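# Sort faulty pump bottles into the grey tray

## Task

Among five empty pump bottles, one or two have a broken pump whose head stays down once pressed. Find them and place them in the grey tray. Every working bottle must finish upright on the table and not inside the tray. Nothing may count as placed if only the robot is holding it there. At the end, open the grippers, move the arms away, and make sure all objects settle shortly afterwards.

## Robot and tools

Robot: two arms, left_arm and right_arm, each ending in a two-finger gripper. The names are labels, not image sides. A bottle's pump can be tested by pressing its head down and seeing whether it springs back; a head that stays low marks a faulty bottle. Objects may occasionally be tugged or nudged by outside forces. Dropping or knocking anything off the table fails the scene.

Frames. Result poses use one shared world frame: origin on the table surface midway between the arms, +z up, +x out across the table, left_arm on the +y side. Positions are in metres, orientation as a quaternion w,x,y,z, velocities in m/s and rad/s. Printed hand positions can be a little off, more so at long reach. Each gripper has its own axes: fingers point along its +z and close along its y. The reported position is the spot between closed finger pads, about 2 cm short of the tips; closing pushes the tips roughly 10 mm further along +z.

The 14-number row. Every motion argument is a single flat list of 14 values, each between -1 and 1, covering both arms even if one is idle: left_arm dx, dy, dz, rx, ry, rz, opening, then right_arm dx, dy, dz, rx, ry, rz, opening. The first six per arm are an offset, not a pose, expressed in that gripper's own axes and counted from the gripper pose shown in the latest result that includes it (before any such result in a scene, and for later calls within the same reply, counted from wherever the robot is when the call begins). 1.0 equals 0.6 m of translation or 180 degrees; rx, ry, rz form one rotation vector. Opening is absolute: +1 is fully open (0.084 m), -1 fully closed. All zeros is not a pause: it pulls the arm back to the reference pose. To keep an arm still, send the offset that returns it to where you want it in the first call, zeros afterwards, plus its desired opening.

Tools.
execute_actions {"actions": [...], "pictures": bool}. An empty list just reports state. One action {"rows": [[14 numbers], ...], "steps": n} runs up to 15 control steps of 1/30 s (default 15); each row applies for one step and the last repeats; every row is measured from the same reference pose, not from the prior row. A wait {"steps": n} (n up to 300) sends nothing and returns once n steps have passed since the previous result, your thinking time included. A refused call does nothing.
move {"target": [14 numbers], "speed": m/s}. Drives each gripper along a straight line to its target offset; speed 0.002 to 0.5, default 0.25, turning capped at twice that in rad/s. Paths last 0.5 to 10 s and finish together; longer ones are cut off at 10 s. Openings are sent at the start. Paths ignore obstacles and the other arm, and grippers can lag, drift or overshoot speed, particularly with a nearly straight arm. Faster contact and targets set deeper past a surface mean harder hits. The result adds a move: line (done, off_target, moving, held, fault) with limits (paced = pose clipped; held = some steps blocked, after which motion may jump faster) and each gripper's distance to its target.
wait {"seconds": 0 to 10} lets the scene run.
zoom_image {"camera", "region": [x0,y0,x1,y1]} enlarges part of a camera's last image, max 504x504 px, origin top-left. Cameras: cam_head_left, cam_head_right, cam_left_wrist, cam_right_wrist, all 504x504, calibration given as K, distortion and T_world_to_cam.
finished_scene {"scene": current number} ends the scene irreversibly and reports success. Replying without any tool call ends everything.

Control behaviour. Each step, the commanded pose is limited to 70 mm and 16 degrees from the measured one; position wins over orientation if both cannot be met. After an action, the arm only continues to its last clipped pose, so far targets need follow-up calls; check the Hand target line. Simulation keeps running while you think. Joint speeds cap at 3.14 rad/s.

Result lines. State line per arm gives pose and velocities; grip_measured is the actual finger opening on the command scale. To hold something, command an opening clearly below grip_measured; lower squeezes harder (about 24 N per pad max). Resending grip_measured still grips lightly for parts under about 6 cm. "pose unreachable" and HELD mean the clearance check altered or blocked commands.

Avoid: arms colliding or pushing each other; excessive contact torque (load limits waist/shoulder 47.5, upper arm roll/elbow/forearm roll 28.5, wrist pitch/roll 19 N m, held weight included), which triggers a 10 s TORQUE FAULT stop; fast slamming closes; holding loads long enough to overheat motors (warning from 65 °C, brake stop at 80 °C). Move smoothly, release gently, and leave bottles standing stable before finishing.

Each tool is called after "Call:" as name(argument=value, ...) on one line, values as JSON.

## Session

Call:
execute_actions(actions=[])

Scene clock: 0.00 s of 5100.00 s.
left_arm: end_effector_position=(+0.2027, -0.0978, +0.3083) grip_measured=+1.00 end_effector_quat_wxyz=(+0.145, +0.801, +0.035, +0.579) end_effector_velocity=(-0.000, -0.000, -0.000) end_effector_angular_velocity=(+0.001, -0.000, -0.001) | right_arm: end_effector_position=(+0.4212, -0.3184, +0.2484) grip_measured=+1.00 end_effector_quat_wxyz=(-0.000, +1.000, +0.009, -0.002) end_effector_velocity=(-0.000, -0.000, -0.000) end_effector_angular_velocity=(+0.000, +0.001, -0.001)
Joint positions: left_arm=[-0.447 -1.053 -1.112  0.463  0.522  0.486 -1.897  0.084] | right_arm=[-0.002 -0.246 -0.002  0.92  -0.     1.169 -0.     0.084]
Joint velocities: left_arm=[ 0.    -0.    -0.001  0.     0.    -0.    -0.     0.   ] | right_arm=[-0.002  0.     0.001 -0.     0.     0.    -0.     0.   ]
Motor temperatures (°C, as the motors report them): left_arm=[38 36 41 41 45 38 41] | right_arm=[35 39 38 37 37 40 38]
Hand target (left_arm): +0.203, -0.098, +0.308; +0.145, +0.801, +0.035, +0.579
Hand target (right_arm): +0.421, -0.318, +0.248; -0.000, +1.000, +0.009, -0.002

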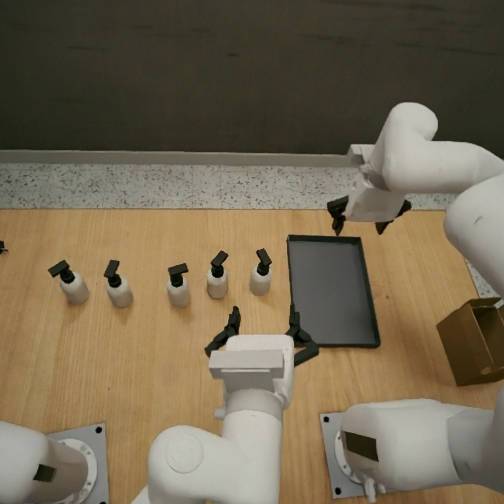

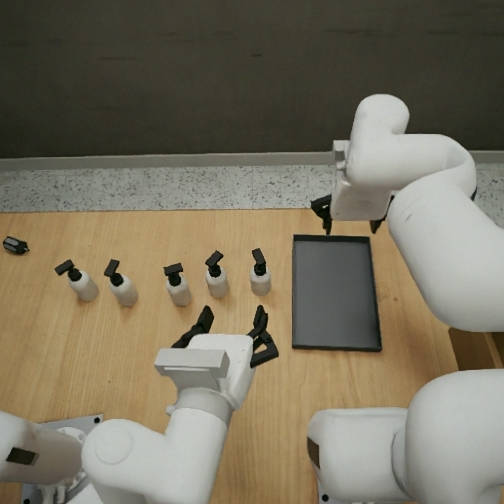

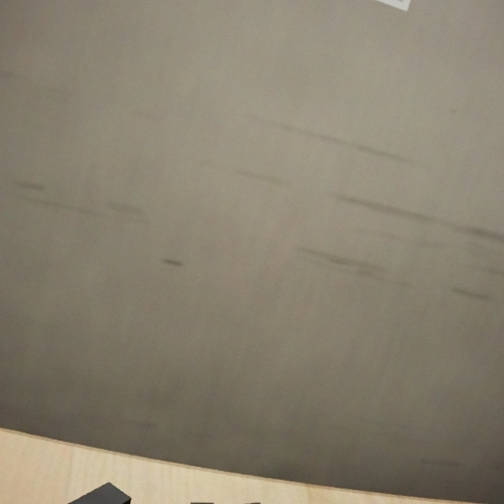

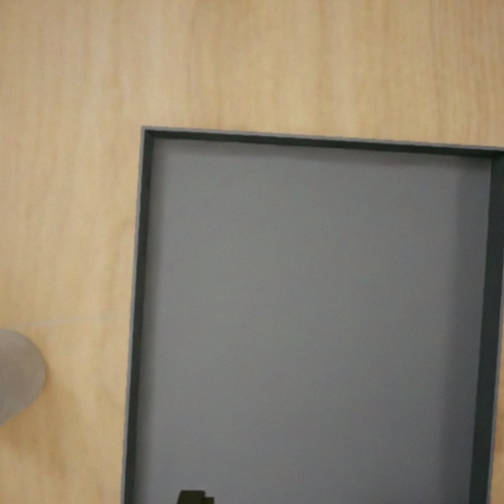

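Call:
move(target=[0,0,0,0,0,0,1,-0.018,-0.288,0.08,0,0,0,-1])

Scene clock: 3.53 s of 5100.00 s.
left_arm: end_effector_position=(+0.2027, -0.0978, +0.3083) grip_measured=+1.00 end_effector_quat_wxyz=(+0.145, +0.801, +0.035, +0.579) end_effector_velocity=(-0.000, -0.000, +0.000) end_effector_angular_velocity=(+0.000, -0.000, -0.001) | right_arm: end_effector_position=(+0.4072, -0.1460, +0.2007) grip_measured=-1.00 end_effector_quat_wxyz=(-0.001, +1.000, +0.009, -0.001) end_effector_velocity=(-0.002, +0.005, -0.001) end_effector_angular_velocity=(-0.002, +0.001, +0.007)
Joint positions: left_arm=[-0.447 -1.053 -1.112  0.463  0.522  0.486 -1.897  0.084] | right_arm=[ 0.166 -0.122  0.239  0.906  0.037  1.027  0.389  0.   ]
Joint velocities: left_arm=[ 0.  0. -0.  0.  0. -0.  0. -0.] | right_arm=[ 0.006  0.003  0.007  0.001 -0.002 -0.001  0.007  0.   ]
Motor temperatures (°C, as the motors report them): left_arm=[38 36 41 41 45 38 41] | right_arm=[35 39 38 38 37 40 38]
Hand target (left_arm): +0.203, -0.098, +0.308; +0.145, +0.801, +0.035, +0.579
Hand target (right_arm): +0.407, -0.145, +0.200; -0.001, +1.000, +0.009, -0.002
Off the commanded pose (left_arm): 0.000 m, 0 deg.
Off the commanded pose (right_arm): 0.000 m, 0 deg.
move: done
camera_calibration (this result's frames):
cam_left_wrist: T_world_to_cam=[[-0.112141, -0.960848, 0.253368, -0.11324], [-0.289916, -0.212247, -0.93322, 0.396627], [0.950459, -0.178108, -0.254764, -0.00400293], [0, 0, 0, 1]] pos_world=[0.106094, -0.0253367, 0.397812]
cam_right_wrist: T_world_to_cam=[[0.0223166, -0.999251, -0.0316272, -0.114071], [-0.999619, -0.0228164, 0.0155314, 0.468885], [-0.0162413, 0.0312685, -0.999379, 0.34219], [0, 0, 0, 1]] pos_world=[0.47681, -0.113987, 0.331088]

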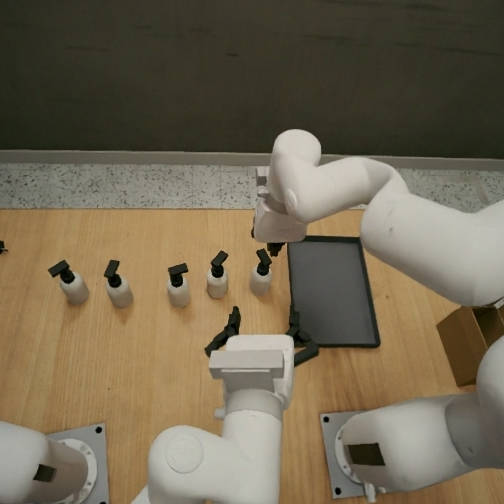

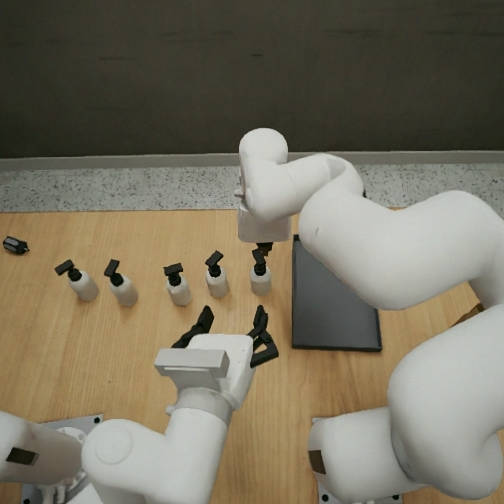

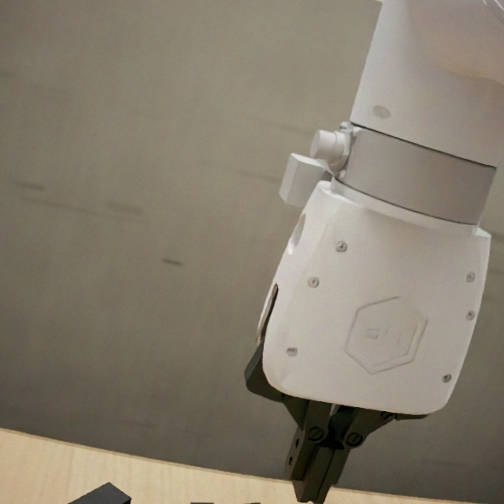

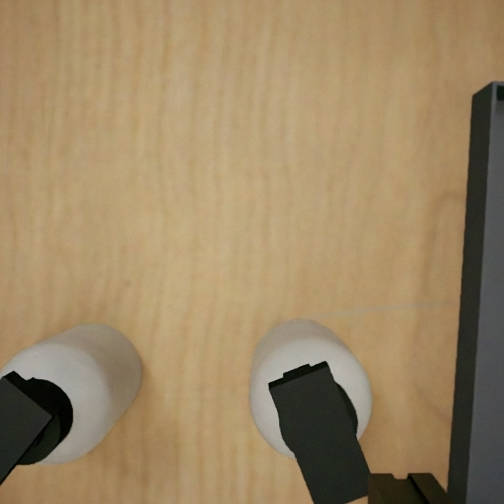

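Call:
move(target=[0,0,0,0,0,0,1,0.008,-0.021,0.07,0,0,0,-1], speed=0.08)

Scene clock: 5.63 s of 5100.00 s.
left_arm: end_effector_position=(+0.2027, -0.0978, +0.3083) grip_measured=+1.00 end_effector_quat_wxyz=(+0.145, +0.801, +0.035, +0.579) end_effector_velocity=(-0.001, -0.001, +0.001) end_effector_angular_velocity=(-0.001, -0.001, -0.001) | right_arm: end_effector_position=(+0.4117, -0.1333, +0.1589) grip_measured=-1.00 end_effector_quat_wxyz=(-0.001, +1.000, +0.008, -0.001) end_effector_velocity=(-0.001, +0.001, -0.002) end_effector_angular_velocity=(-0.001, +0.002, +0.002)
Joint positions: left_arm=[-0.447 -1.053 -1.112  0.463  0.522  0.486 -1.897  0.084] | right_arm=[ 0.176 -0.034  0.257  0.871  0.014  0.905  0.429  0.   ]
Joint velocities: left_arm=[-0.    -0.    -0.     0.002 -0.     0.    -0.    -0.   ] | right_arm=[ 0.001  0.004  0.001 -0.003 -0.001 -0.004  0.001  0.   ]
Motor temperatures (°C, as the motors report them): left_arm=[38 36 41 42 45 38 41] | right_arm=[35 39 38 38 37 40 38]
Hand target (left_arm): +0.203, -0.098, +0.308; +0.145, +0.801, +0.035, +0.579
Hand target (right_arm): +0.412, -0.133, +0.159; -0.001, +1.000, +0.009, -0.001
Off the commanded pose (left_arm): 0.000 m, 0 deg.
Off the commanded pose (right_arm): 0.000 m, 0 deg.
move: done
camera_calibration (this result's frames):
cam_left_wrist: T_world_to_cam=[[-0.112141, -0.960848, 0.253368, -0.11324], [-0.289916, -0.212247, -0.93322, 0.396626], [0.950459, -0.178108, -0.254764, -0.00400292], [0, 0, 0, 1]] pos_world=[0.106094, -0.0253367, 0.397811]
cam_right_wrist: T_world_to_cam=[[0.0221967, -0.999248, -0.0317954, -0.102718], [-0.999629, -0.0226846, 0.0150686, 0.474422], [-0.0157785, 0.0314492, -0.999381, 0.299946], [0, 0, 0, 1]] pos_world=[0.481259, -0.101312, 0.289346]

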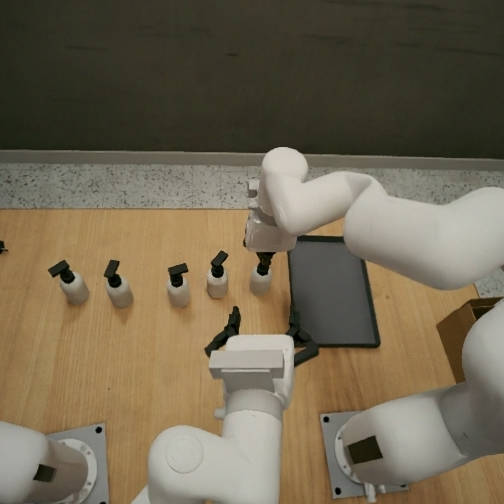

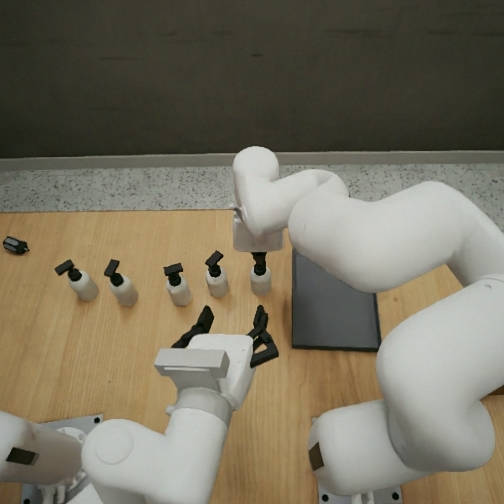

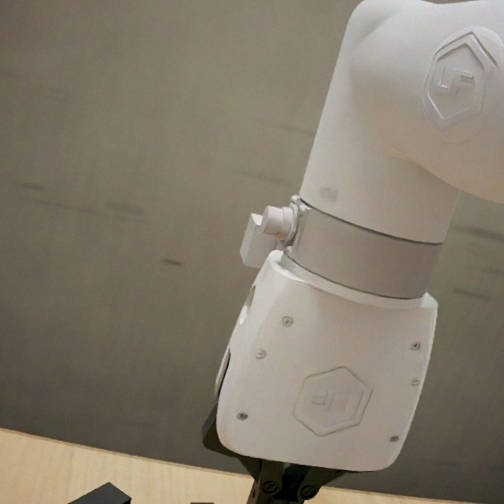

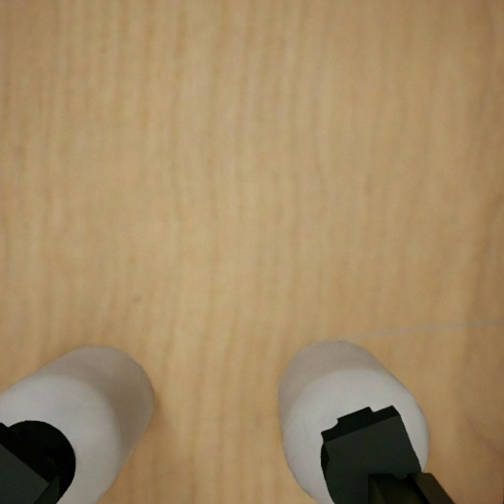

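Call:
move(target=[0,0,0,0,0,0,1,0,0,0.04,0,0,0,-1], speed=0.03)

Scene clock: 7.23 s of 5100.00 s.
left_arm: end_effector_position=(+0.2027, -0.0978, +0.3083) grip_measured=+1.00 end_effector_quat_wxyz=(+0.145, +0.801, +0.035, +0.579) end_effector_velocity=(+0.000, +0.000, -0.000) end_effector_angular_velocity=(+0.000, +0.000, +0.000) | right_arm: end_effector_position=(+0.4168, -0.1308, +0.1426) grip_measured=-1.00 end_effector_quat_wxyz=(-0.004, +1.000, +0.009, +0.008) end_effector_velocity=(+0.001, +0.001, +0.001) end_effector_angular_velocity=(+0.000, -0.002, +0.002)
Joint positions: left_arm=[-0.447 -1.053 -1.112  0.463  0.522  0.486 -1.897  0.084] | right_arm=[ 0.176 -0.002  0.259  0.85   0.001  0.834  0.439  0.   ]
Joint velocities: left_arm=[-0.  0.  0. -0.  0.  0.  0. -0.] | right_arm=[ 0.     0.002  0.001  0.003 -0.001 -0.001 -0.     0.   ]
Motor temperatures (°C, as the motors report them): left_arm=[38 36 41 42 45 38 41] | right_arm=[35 39 38 38 37 40 38]
Hand target (left_arm): +0.203, -0.098, +0.308; +0.145, +0.801, +0.035, +0.579
Hand target (right_arm): +0.412, -0.133, +0.135; -0.001, +1.000, +0.008, -0.001
Off the commanded pose (left_arm): 0.000 m, 0 deg.
Off the commanded pose (right_arm): 0.010 m, 1 deg.
move: off_target (right_arm)
camera_calibration (this result's frames):
cam_left_wrist: T_world_to_cam=[[-0.112141, -0.960848, 0.253368, -0.11324], [-0.289916, -0.212247, -0.93322, 0.396627], [0.950459, -0.178108, -0.254764, -0.00400296], [0, 0, 0, 1]] pos_world=[0.106094, -0.0253367, 0.397812]
cam_right_wrist: T_world_to_cam=[[0.0230963, -0.999008, -0.038073, -0.100317], [-0.999731, -0.0230028, -0.00289235, 0.482349], [0.00201369, 0.0381295, -0.999271, 0.277126], [0, 0, 0, 1]] pos_world=[0.483979, -0.0996892, 0.2745]

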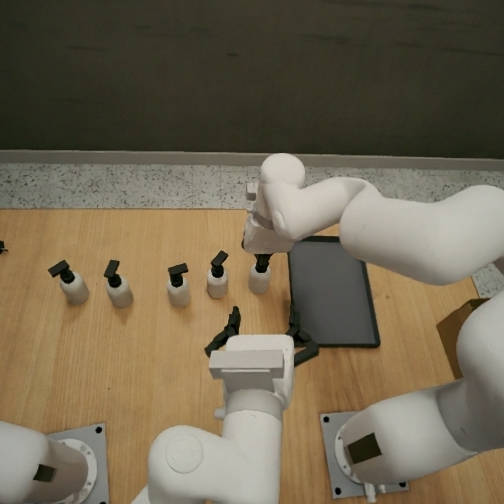

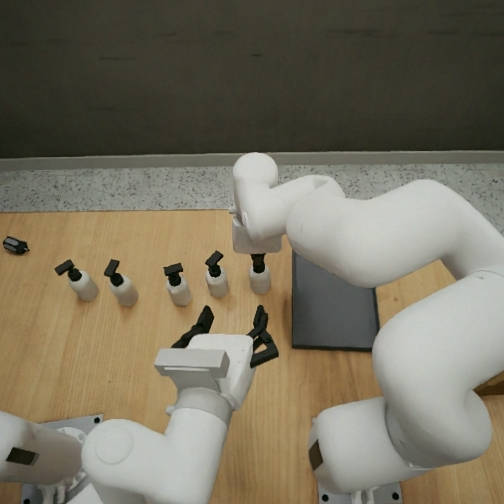

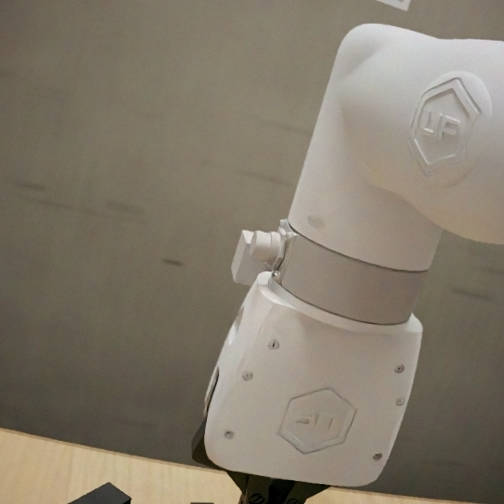

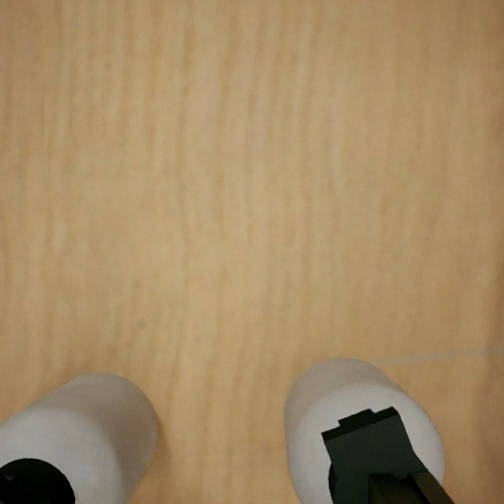

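Call:
move(target=[0,0,0,0,0,0,1,-0.016,0.0253,-0.097,0,0.005,0,-1], speed=0.1)

Scene clock: 9.33 s of 5100.00 s.
left_arm: end_effector_position=(+0.2027, -0.0978, +0.3083) grip_measured=+1.00 end_effector_quat_wxyz=(+0.145, +0.801, +0.035, +0.579) end_effector_velocity=(+0.000, +0.000, +0.000) end_effector_angular_velocity=(+0.001, -0.000, +0.000) | right_arm: end_effector_position=(+0.4064, -0.1466, +0.2002) grip_measured=-1.00 end_effector_quat_wxyz=(-0.004, +1.000, +0.009, +0.015) end_effector_velocity=(+0.001, -0.000, +0.003) end_effector_angular_velocity=(+0.002, -0.004, -0.001)
Joint positions: left_arm=[-0.447 -1.053 -1.112  0.463  0.522  0.486 -1.897  0.084] | right_arm=[ 0.167 -0.15   0.24   0.869  0.037  0.984  0.389  0.   ]
Joint velocities: left_arm=[ 0.    -0.     0.001 -0.     0.    -0.     0.001 -0.   ] | right_arm=[-0.001 -0.004 -0.     0.003  0.001  0.002 -0.001  0.   ]
Motor temperatures (°C, as the motors report them): left_arm=[38 36 41 42 45 38 41] | right_arm=[35 39 38 38 37 40 38]
Hand target (left_arm): +0.203, -0.098, +0.308; +0.145, +0.801, +0.035, +0.579
Hand target (right_arm): +0.407, -0.147, +0.201; -0.004, +1.000, +0.009, +0.016
Off the commanded pose (left_arm): 0.000 m, 0 deg.
Off the commanded pose (right_arm): 0.000 m, 0 deg.
move: done
camera_calibration (this result's frames):
cam_left_wrist: T_world_to_cam=[[-0.112142, -0.960848, 0.253368, -0.11324], [-0.289916, -0.212247, -0.93322, 0.396627], [0.950459, -0.178108, -0.254764, -0.00400296], [0, 0, 0, 1]] pos_world=[0.106094, -0.0253367, 0.397812]
cam_right_wrist: T_world_to_cam=[[0.0237185, -0.999006, -0.0377402, -0.11399], [-0.99958, -0.0230687, -0.0175609, 0.474678], [0.0166729, 0.0381408, -0.999133, 0.329295], [0, 0, 0, 1]] pos_world=[0.471692, -0.115486, 0.333044]

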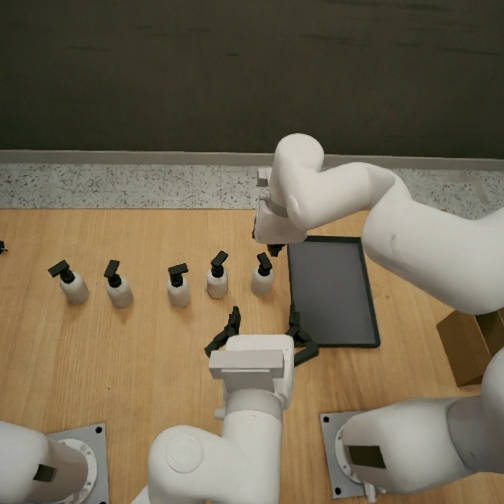

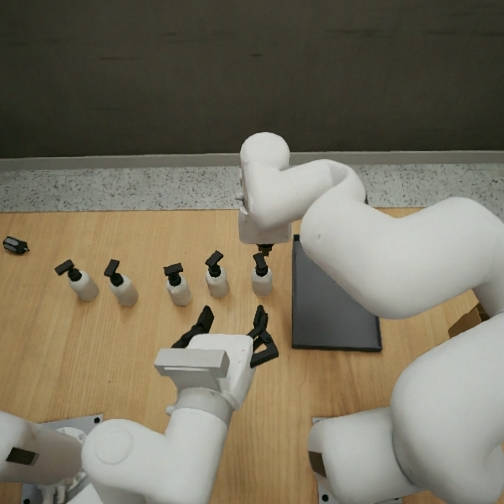

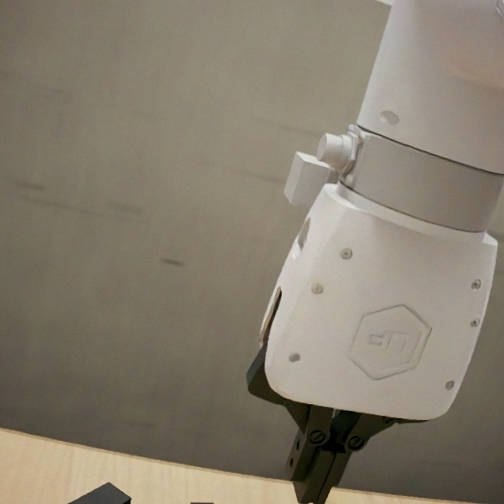

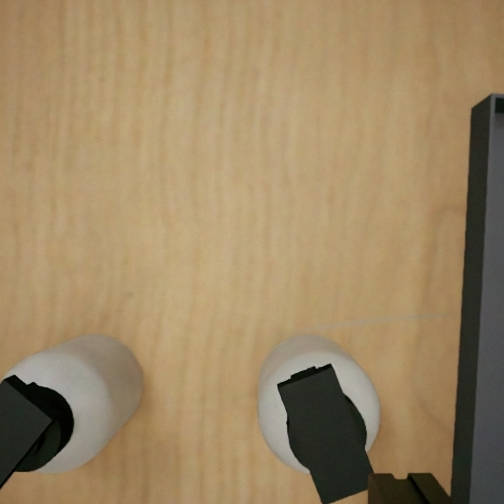

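Call:
move(target=[0,0,0,0,0,0,1,0.009,-0.194,0.04,0,-0.01,0,-1], speed=0.15)

Scene clock: 11.60 s of 5100.00 s.
left_arm: end_effector_position=(+0.2027, -0.0978, +0.3083) grip_measured=+1.00 end_effector_quat_wxyz=(+0.145, +0.801, +0.035, +0.579) end_effector_velocity=(+0.000, +0.000, -0.000) end_effector_angular_velocity=(+0.003, -0.000, -0.000) | right_arm: end_effector_position=(+0.4107, -0.0303, +0.1771) grip_measured=-1.00 end_effector_quat_wxyz=(-0.004, +1.000, +0.008, -0.001) end_effector_velocity=(-0.001, +0.003, -0.000) end_effector_angular_velocity=(-0.001, +0.001, +0.005)
Joint positions: left_arm=[-0.447 -1.053 -1.112  0.463  0.522  0.486 -1.897  0.084] | right_arm=[ 0.274  0.115  0.361  1.093 -0.04   0.983  0.661  0.   ]
Joint velocities: left_arm=[-0.     0.    -0.001 -0.001  0.     0.     0.002  0.   ] | right_arm=[ 0.006  0.004  0.002  0.005 -0.003  0.002  0.004  0.   ]
Motor temperatures (°C, as the motors report them): left_arm=[38 36 42 42 45 38 41] | right_arm=[35 39 38 38 37 40 38]
Hand target (left_arm): +0.203, -0.098, +0.308; +0.145, +0.801, +0.035, +0.579
Hand target (right_arm): +0.410, -0.030, +0.177; -0.004, +1.000, +0.009, -0.001
Off the commanded pose (left_arm): 0.000 m, 0 deg.
Off the commanded pose (right_arm): 0.001 m, 0 deg.
move: done
camera_calibration (this result's frames):
cam_left_wrist: T_world_to_cam=[[-0.112142, -0.960848, 0.253368, -0.11324], [-0.289916, -0.212247, -0.93322, 0.396627], [0.950459, -0.178108, -0.254764, -0.00400294], [0, 0, 0, 1]] pos_world=[0.106094, -0.0253367, 0.397812]
cam_right_wrist: T_world_to_cam=[[0.0214906, -0.999039, -0.0382074, 0.00215951], [-0.999663, -0.0220295, 0.0137385, 0.475747], [-0.014567, 0.0378992, -0.999175, 0.314522], [0, 0, 0, 1]] pos_world=[0.480122, 0.000717752, 0.307809]

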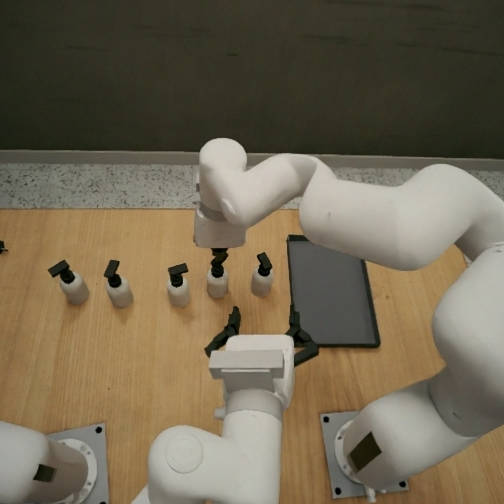

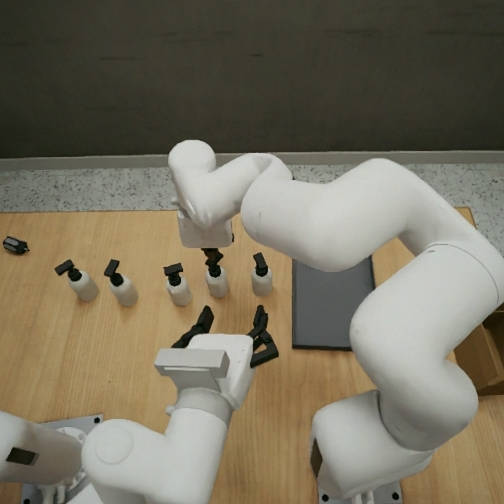

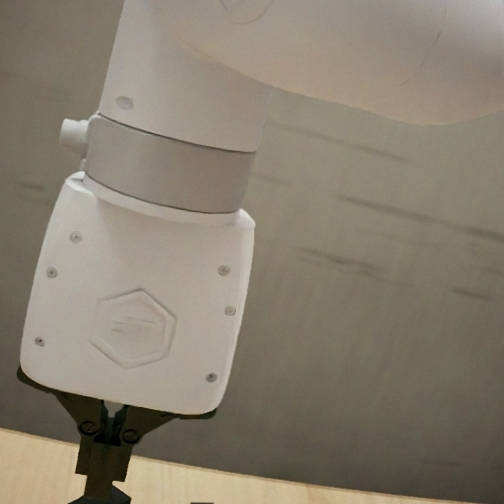

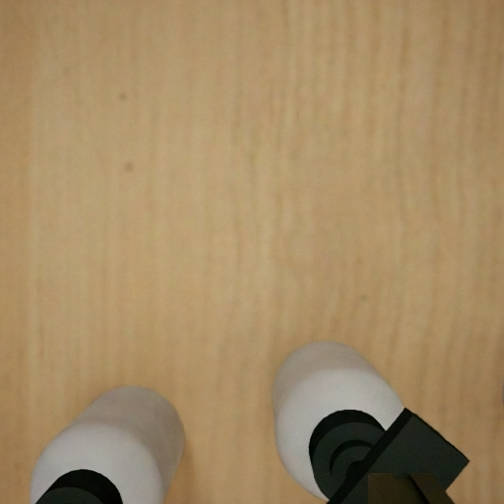

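Call:
move(target=[0,0,0,0,0,0,1,0,-0.012,0.062,0,0,0,-1], speed=0.04)

Call:
move(target=[0,0,0,0,0,0,1,0,0,-0.06,0,0,0,-1], speed=0.1)

Scene clock: 13.70 s of 5100.00 s.
left_arm: end_effector_position=(+0.2027, -0.0978, +0.3083) grip_measured=+1.00 end_effector_quat_wxyz=(+0.145, +0.801, +0.035, +0.579) end_effector_velocity=(+0.000, +0.000, -0.000) end_effector_angular_velocity=(+0.001, +0.000, +0.000) | right_arm: end_effector_position=(+0.4126, -0.0212, +0.1442) grip_measured=-1.00 end_effector_quat_wxyz=(-0.006, +1.000, +0.008, +0.004) end_effector_velocity=(-0.002, -0.001, -0.005) end_effector_angular_velocity=(-0.003, +0.005, +0.001)
Joint positions: left_arm=[-0.447 -1.053 -1.112  0.463  0.522  0.486 -1.897  0.084] | right_arm=[ 0.288  0.177  0.362  1.065 -0.073  0.887  0.696  0.   ]
Joint velocities: left_arm=[-0.    -0.    -0.    -0.001 -0.    -0.     0.     0.   ] | right_arm=[ 0.001  0.006 -0.    -0.006 -0.002 -0.006  0.001  0.   ]
Motor temperatures (°C, as the motors report them): left_arm=[38 36 42 42 45 38 41] | right_arm=[35 39 38 38 37 40 38]
Hand target (left_arm): +0.203, -0.098, +0.308; +0.145, +0.801, +0.035, +0.579
Hand target (right_arm): +0.410, -0.023, +0.140; -0.004, +1.000, +0.008, -0.001
Off the commanded pose (left_arm): 0.000 m, 0 deg.
Off the commanded pose (right_arm): 0.005 m, 1 deg.
move: off_target (right_arm)
camera_calibration (this result's frames):
cam_left_wrist: T_world_to_cam=[[-0.112142, -0.960848, 0.253368, -0.11324], [-0.289916, -0.212247, -0.93322, 0.396627], [0.950459, -0.178108, -0.254764, -0.0040029], [0, 0, 0, 1]] pos_world=[0.106094, -0.0253368, 0.397812]
cam_right_wrist: T_world_to_cam=[[0.0219798, -0.998831, -0.0430633, 0.0104626], [-0.999741, -0.0222103, 0.00488058, 0.479659], [-0.00583132, 0.0429448, -0.99906, 0.277909], [0, 0, 0, 1]] pos_world=[0.480925, 0.00916895, 0.275758]

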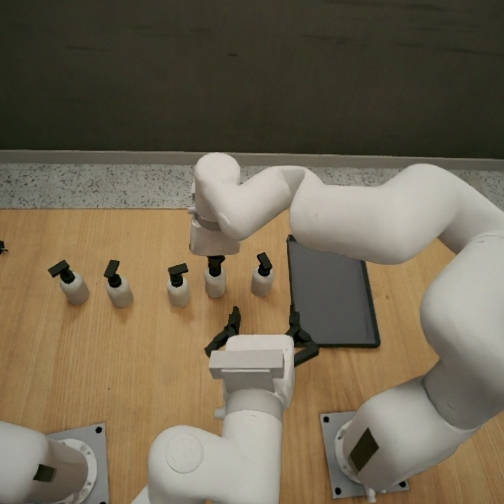

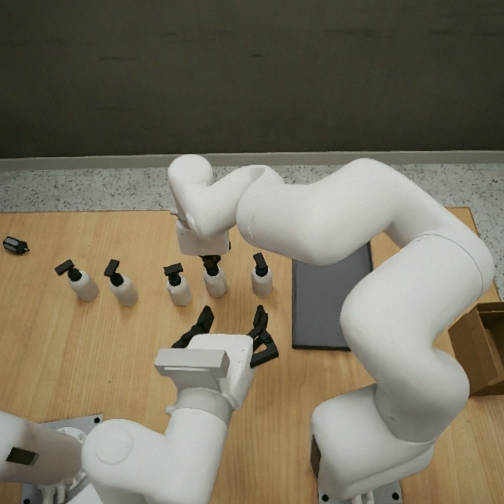

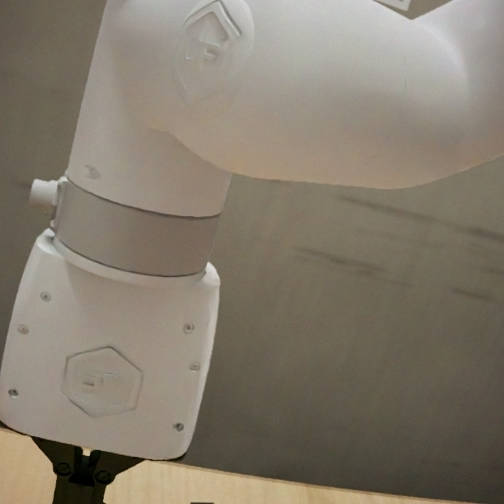

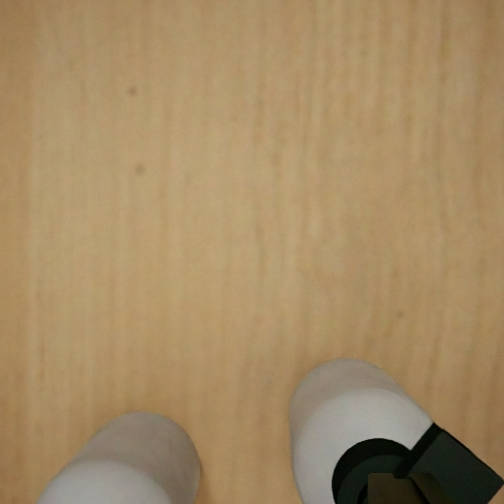

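Scene clock: 14.50 s of 5100.00 s.
left_arm: end_effector_position=(+0.2027, -0.0978, +0.3083) grip_measured=+1.00 end_effector_quat_wxyz=(+0.145, +0.801, +0.035, +0.579) end_effector_velocity=(+0.000, +0.001, -0.001) end_effector_angular_velocity=(+0.002, +0.001, +0.001) | right_arm: end_effector_position=(+0.4122, -0.0219, +0.1796) grip_measured=-1.00 end_effector_quat_wxyz=(-0.006, +1.000, +0.008, +0.003) end_effector_velocity=(+0.001, +0.001, +0.003) end_effector_angular_velocity=(+0.003, -0.005, +0.002)
Joint positions: left_arm=[-0.447 -1.053 -1.112  0.463  0.522  0.486 -1.897  0.084] | right_arm=[ 0.283  0.126  0.366  1.113 -0.047  0.983  0.678  0.   ]
Joint velocities: left_arm=[-0.    -0.    -0.001 -0.002 -0.    -0.     0.    -0.   ] | right_arm=[ 0.001 -0.003 -0.     0.006  0.     0.003 -0.001  0.   ]
Motor temperatures (°C, as the motors report them): left_arm=[38 36 42 42 45 38 41] | right_arm=[35 39 38 38 37 40 38]
Hand target (left_arm): +0.203, -0.098, +0.308; +0.145, +0.801, +0.035, +0.579
Hand target (right_arm): +0.412, -0.022, +0.180; -0.007, +1.000, +0.008, +0.004
Off the commanded pose (left_arm): 0.000 m, 0 deg.
Off the commanded pose (right_arm): 0.001 m, 0 deg.
move: done
camera_calibration (this result's frames):
cam_left_wrist: T_world_to_cam=[[-0.112142, -0.960848, 0.253368, -0.11324], [-0.289916, -0.212247, -0.93322, 0.396627], [0.950459, -0.178108, -0.254764, -0.00400285], [0, 0, 0, 1]] pos_world=[0.106094, -0.0253368, 0.397812]
cam_right_wrist: T_world_to_cam=[[0.0219026, -0.99886, -0.042413, 0.011264], [-0.999735, -0.0221845, 0.00618756, 0.478746], [-0.00712142, 0.0422663, -0.999081, 0.313748], [0, 0, 0, 1]] pos_world=[0.480607, 0.008611, 0.310975]

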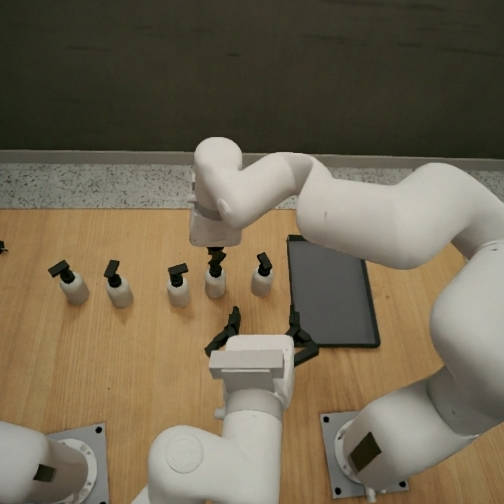

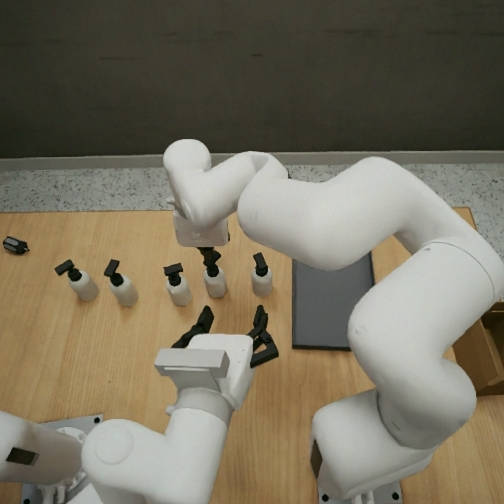

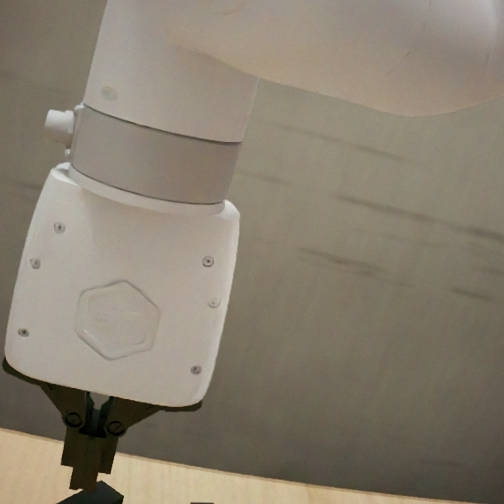

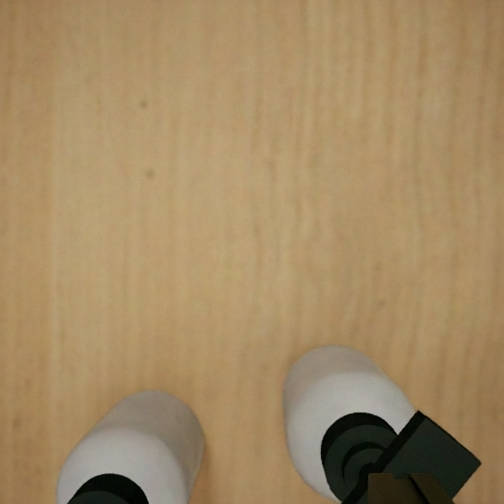

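Call:
move(target=[0.079,-0.549,0.239,0.099,-0.395,0.024,-1,0.0,0.19,0,0,0,0,1], speed=0.2)

Scene clock: 20.70 s of 5100.00 s.
left_arm: end_effector_position=(+0.3905, +0.2012, +0.2212) grip_measured=-1.00 end_effector_quat_wxyz=(-0.002, +1.000, +0.000, +0.001) end_effector_velocity=(+0.002, +0.001, +0.001) end_effector_angular_velocity=(-0.000, +0.003, +0.002) | right_arm: end_effector_position=(+0.4141, -0.1359, +0.1785) grip_measured=+1.00 end_effector_quat_wxyz=(-0.006, +1.000, +0.008, +0.003) end_effector_velocity=(-0.001, -0.001, -0.001) end_effector_angular_velocity=(-0.001, +0.001, +0.003)
Joint positions: left_arm=[-0.815 -0.302  0.422  0.815  0.142  1.095 -0.309  0.   ] | right_arm=[ 0.163 -0.069  0.258  0.891  0.032  0.947  0.407  0.084]
Joint velocities: left_arm=[ 0.001  0.006  0.003  0.009 -0.003  0.005  0.005  0.   ] | right_arm=[ 0.001 -0.001 -0.002 -0.003 -0.001 -0.001 -0.003 -0.   ]
Motor temperatures (°C, as the motors report them): left_arm=[38 36 42 42 45 38 41] | right_arm=[35 39 38 39 37 40 38]
Hand target (left_arm): +0.391, +0.201, +0.221; -0.002, +1.000, +0.001, +0.001
Hand target (right_arm): +0.414, -0.136, +0.178; -0.006, +1.000, +0.008, +0.003
Off the commanded pose (left_arm): 0.001 m, 0 deg.
Off the commanded pose (right_arm): 0.000 m, 0 deg.
move: done
camera_calibration (this result's frames):
cam_left_wrist: T_world_to_cam=[[-0.0174345, -0.999788, -0.010969, 0.2465], [-0.999105, 0.0178433, -0.038346, 0.465935], [0.0385335, 0.0102906, -0.999204, 0.331455], [0, 0, 0, 1]] pos_world=[0.457044, 0.234723, 0.351761]
cam_right_wrist: T_world_to_cam=[[0.0223279, -0.998861, -0.0421663, -0.102924], [-0.999728, -0.0225945, 0.00585677, 0.478183], [-0.00680283, 0.042024, -0.999093, 0.317342], [0, 0, 0, 1]] pos_world=[0.482509, -0.105338, 0.309914]

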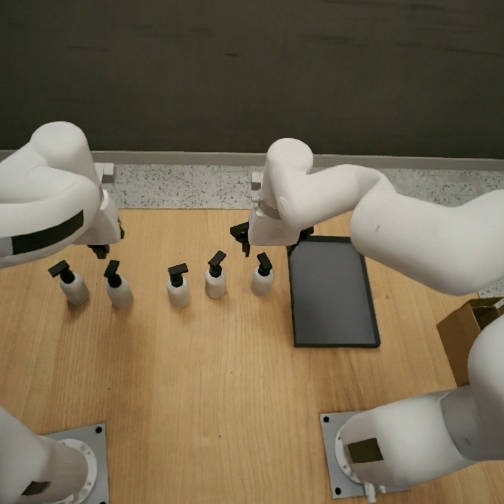

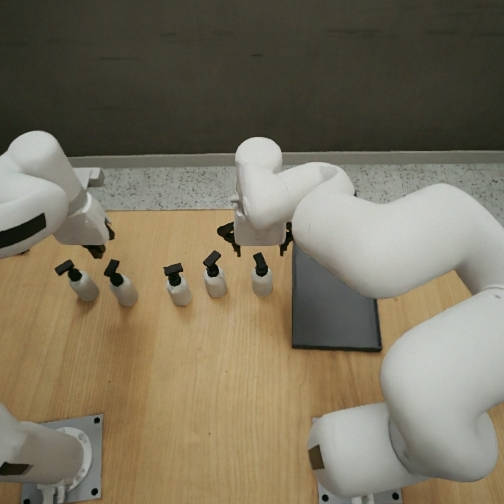

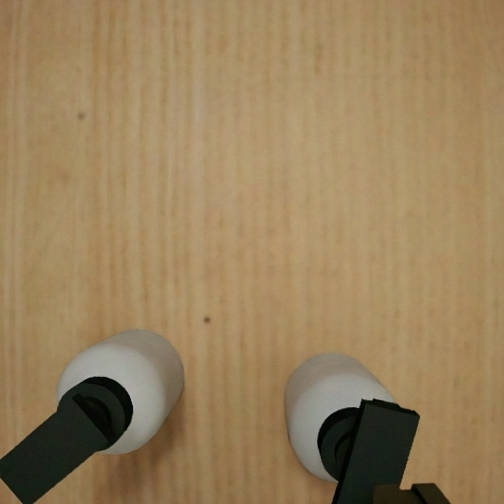

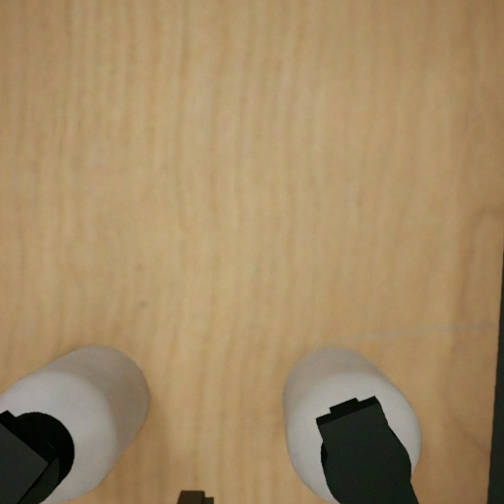

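Call:
move(target=[-0.002,0.005,0.135,0,0,0,-1,0,0,0.164,0,0,0,1], speed=0.05)

Scene clock: 24.03 s of 5100.00 s.
left_arm: end_effector_position=(+0.3927, +0.1976, +0.1440) grip_measured=-1.00 end_effector_quat_wxyz=(-0.000, +1.000, +0.001, +0.006) end_effector_velocity=(-0.002, +0.000, -0.004) end_effector_angular_velocity=(+0.003, +0.007, -0.001) | right_arm: end_effector_position=(+0.4147, -0.1348, +0.0802) grip_measured=+1.00 end_effector_quat_wxyz=(-0.006, +1.000, +0.008, +0.004) end_effector_velocity=(+0.001, -0.000, -0.000) end_effector_angular_velocity=(+0.001, -0.001, -0.002)
Joint positions: left_arm=[-0.823 -0.184  0.453  0.679  0.112  0.836 -0.284  0.   ] | right_arm=[ 0.168  0.12   0.258  0.782 -0.037  0.656  0.459  0.084]
Joint velocities: left_arm=[ 0.     0.005  0.    -0.007 -0.001 -0.004  0.001  0.   ] | right_arm=[-0.001  0.001 -0.     0.    -0.    -0.002  0.001 -0.   ]
Motor temperatures (°C, as the motors report them): left_arm=[38 36 42 43 45 38 41] | right_arm=[35 39 38 39 37 40 38]
Hand target (left_arm): +0.390, +0.198, +0.140; -0.002, +1.000, +0.000, +0.001
Hand target (right_arm): +0.415, -0.135, +0.080; -0.006, +1.000, +0.008, +0.003
Off the commanded pose (left_arm): 0.005 m, 1 deg.
Off the commanded pose (right_arm): 0.000 m, 0 deg.
move: off_target (left_arm)
camera_calibration (this result's frames):
cam_left_wrist: T_world_to_cam=[[-0.0172917, -0.999821, -0.00774188, 0.241669], [-0.998674, 0.0176464, -0.0483678, 0.466584], [0.0484957, 0.00689525, -0.9988, 0.250983], [0, 0, 0, 1]] pos_world=[0.457972, 0.231661, 0.27512]
cam_right_wrist: T_world_to_cam=[[0.0222756, -0.998862, -0.0421608, -0.105924], [-0.999732, -0.0225219, 0.00537763, 0.479462], [-0.00632105, 0.0420297, -0.999096, 0.218884], [0, 0, 0, 1]] pos_world=[0.483076, -0.104205, 0.211642]

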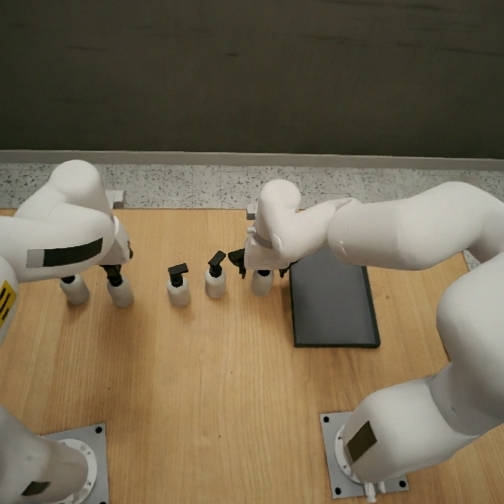

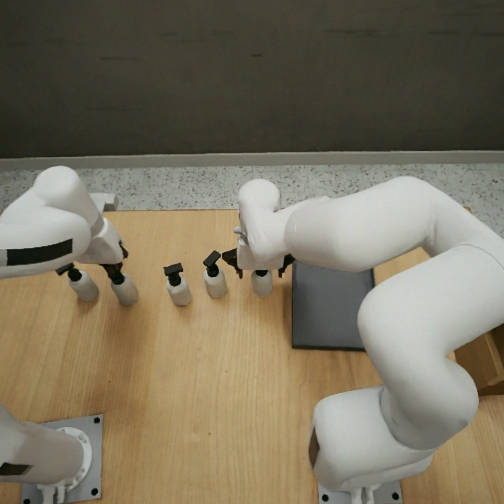

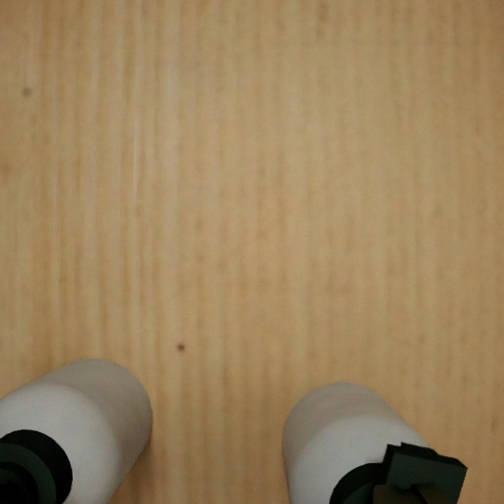

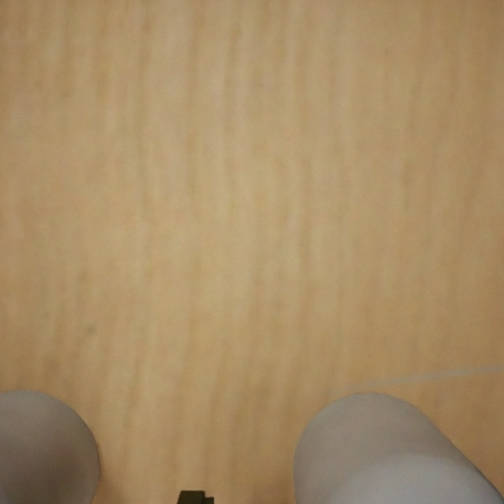

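Left back up to the earlier view; right closes.

Call:
move(target=[-0.004,-0.006,-0.129,0,-0.003,0,-1,0,0,0,0,0,0,-0.3], speed=0.1)

Scene clock: 26.00 s of 5100.00 s.
left_arm: end_effector_position=(+0.3890, +0.2013, +0.2209) grip_measured=-1.00 end_effector_quat_wxyz=(-0.000, +1.000, +0.001, +0.001) end_effector_velocity=(-0.000, +0.000, +0.002) end_effector_angular_velocity=(+0.000, +0.001, +0.001) | right_arm: end_effector_position=(+0.4147, -0.1348, +0.0802) grip_measured=+0.10 end_effector_quat_wxyz=(-0.006, +1.000, +0.008, +0.004) end_effector_velocity=(-0.000, -0.000, -0.000) end_effector_angular_velocity=(-0.000, +0.001, -0.001)
Joint positions: left_arm=[-0.816 -0.307  0.424  0.81   0.142  1.095 -0.308  0.   ] | right_arm=[ 0.168  0.12   0.258  0.782 -0.037  0.656  0.459  0.048]
Joint velocities: left_arm=[-0.    -0.001 -0.     0.004  0.     0.006 -0.001  0.   ] | right_arm=[ 0.    -0.    -0.001 -0.001  0.     0.     0.    -0.   ]
Motor temperatures (°C, as the motors report them): left_arm=[38 36 41 43 45 38 41] | right_arm=[35 39 38 39 37 40 38]
Hand target (left_arm): +0.389, +0.201, +0.221; -0.000, +1.000, +0.001, +0.001
Hand target (right_arm): +0.415, -0.135, +0.080; -0.006, +1.000, +0.008, +0.004
Off the commanded pose (left_arm): 0.001 m, 0 deg.
Off the commanded pose (right_arm): 0.000 m, 0 deg.
move: done
camera_calibration (this result's frames):
cam_left_wrist: T_world_to_cam=[[-0.0173017, -0.999821, -0.00768506, 0.245839], [-0.999129, 0.0175806, -0.0378417, 0.464441], [0.03797, 0.00702364, -0.999254, 0.332066], [0, 0, 0, 1]] pos_world=[0.455682, 0.235297, 0.351283]
cam_right_wrist: T_world_to_cam=[[0.0222756, -0.998863, -0.0421433, -0.105932], [-0.999732, -0.0225239, 0.00542655, 0.479441], [-0.00636962, 0.0420111, -0.999097, 0.218884], [0, 0, 0, 1]] pos_world=[0.483066, -0.104209, 0.21162]

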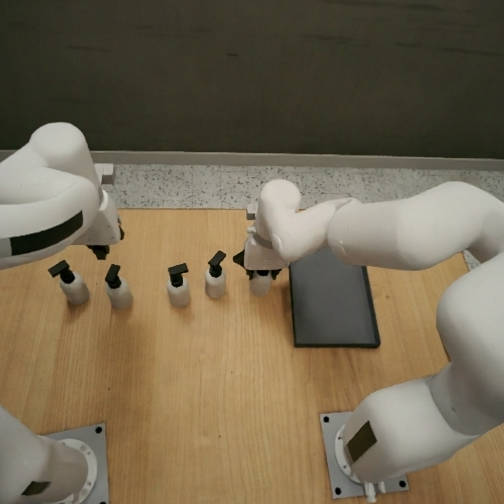

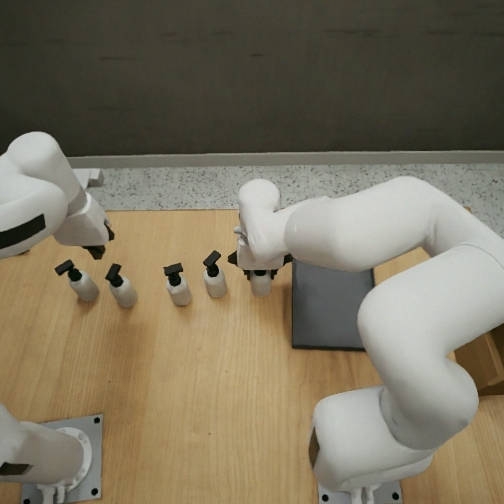

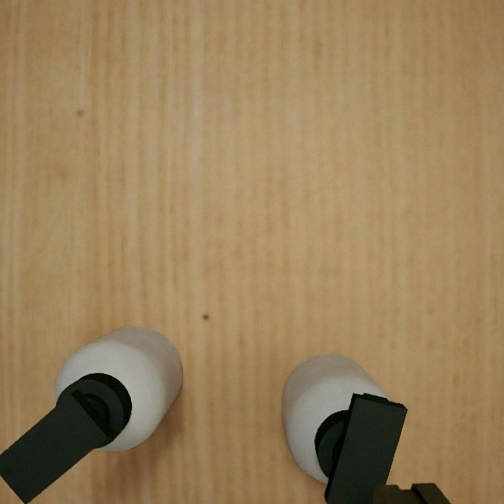

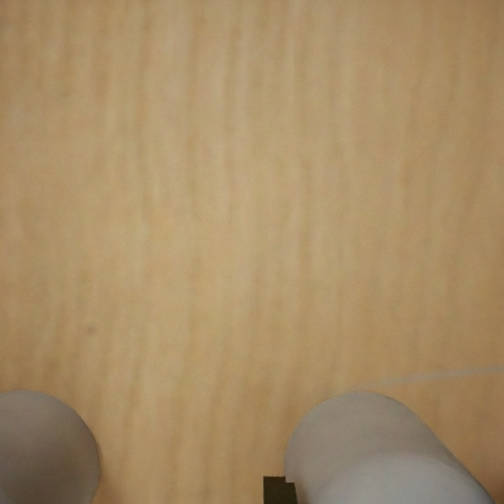

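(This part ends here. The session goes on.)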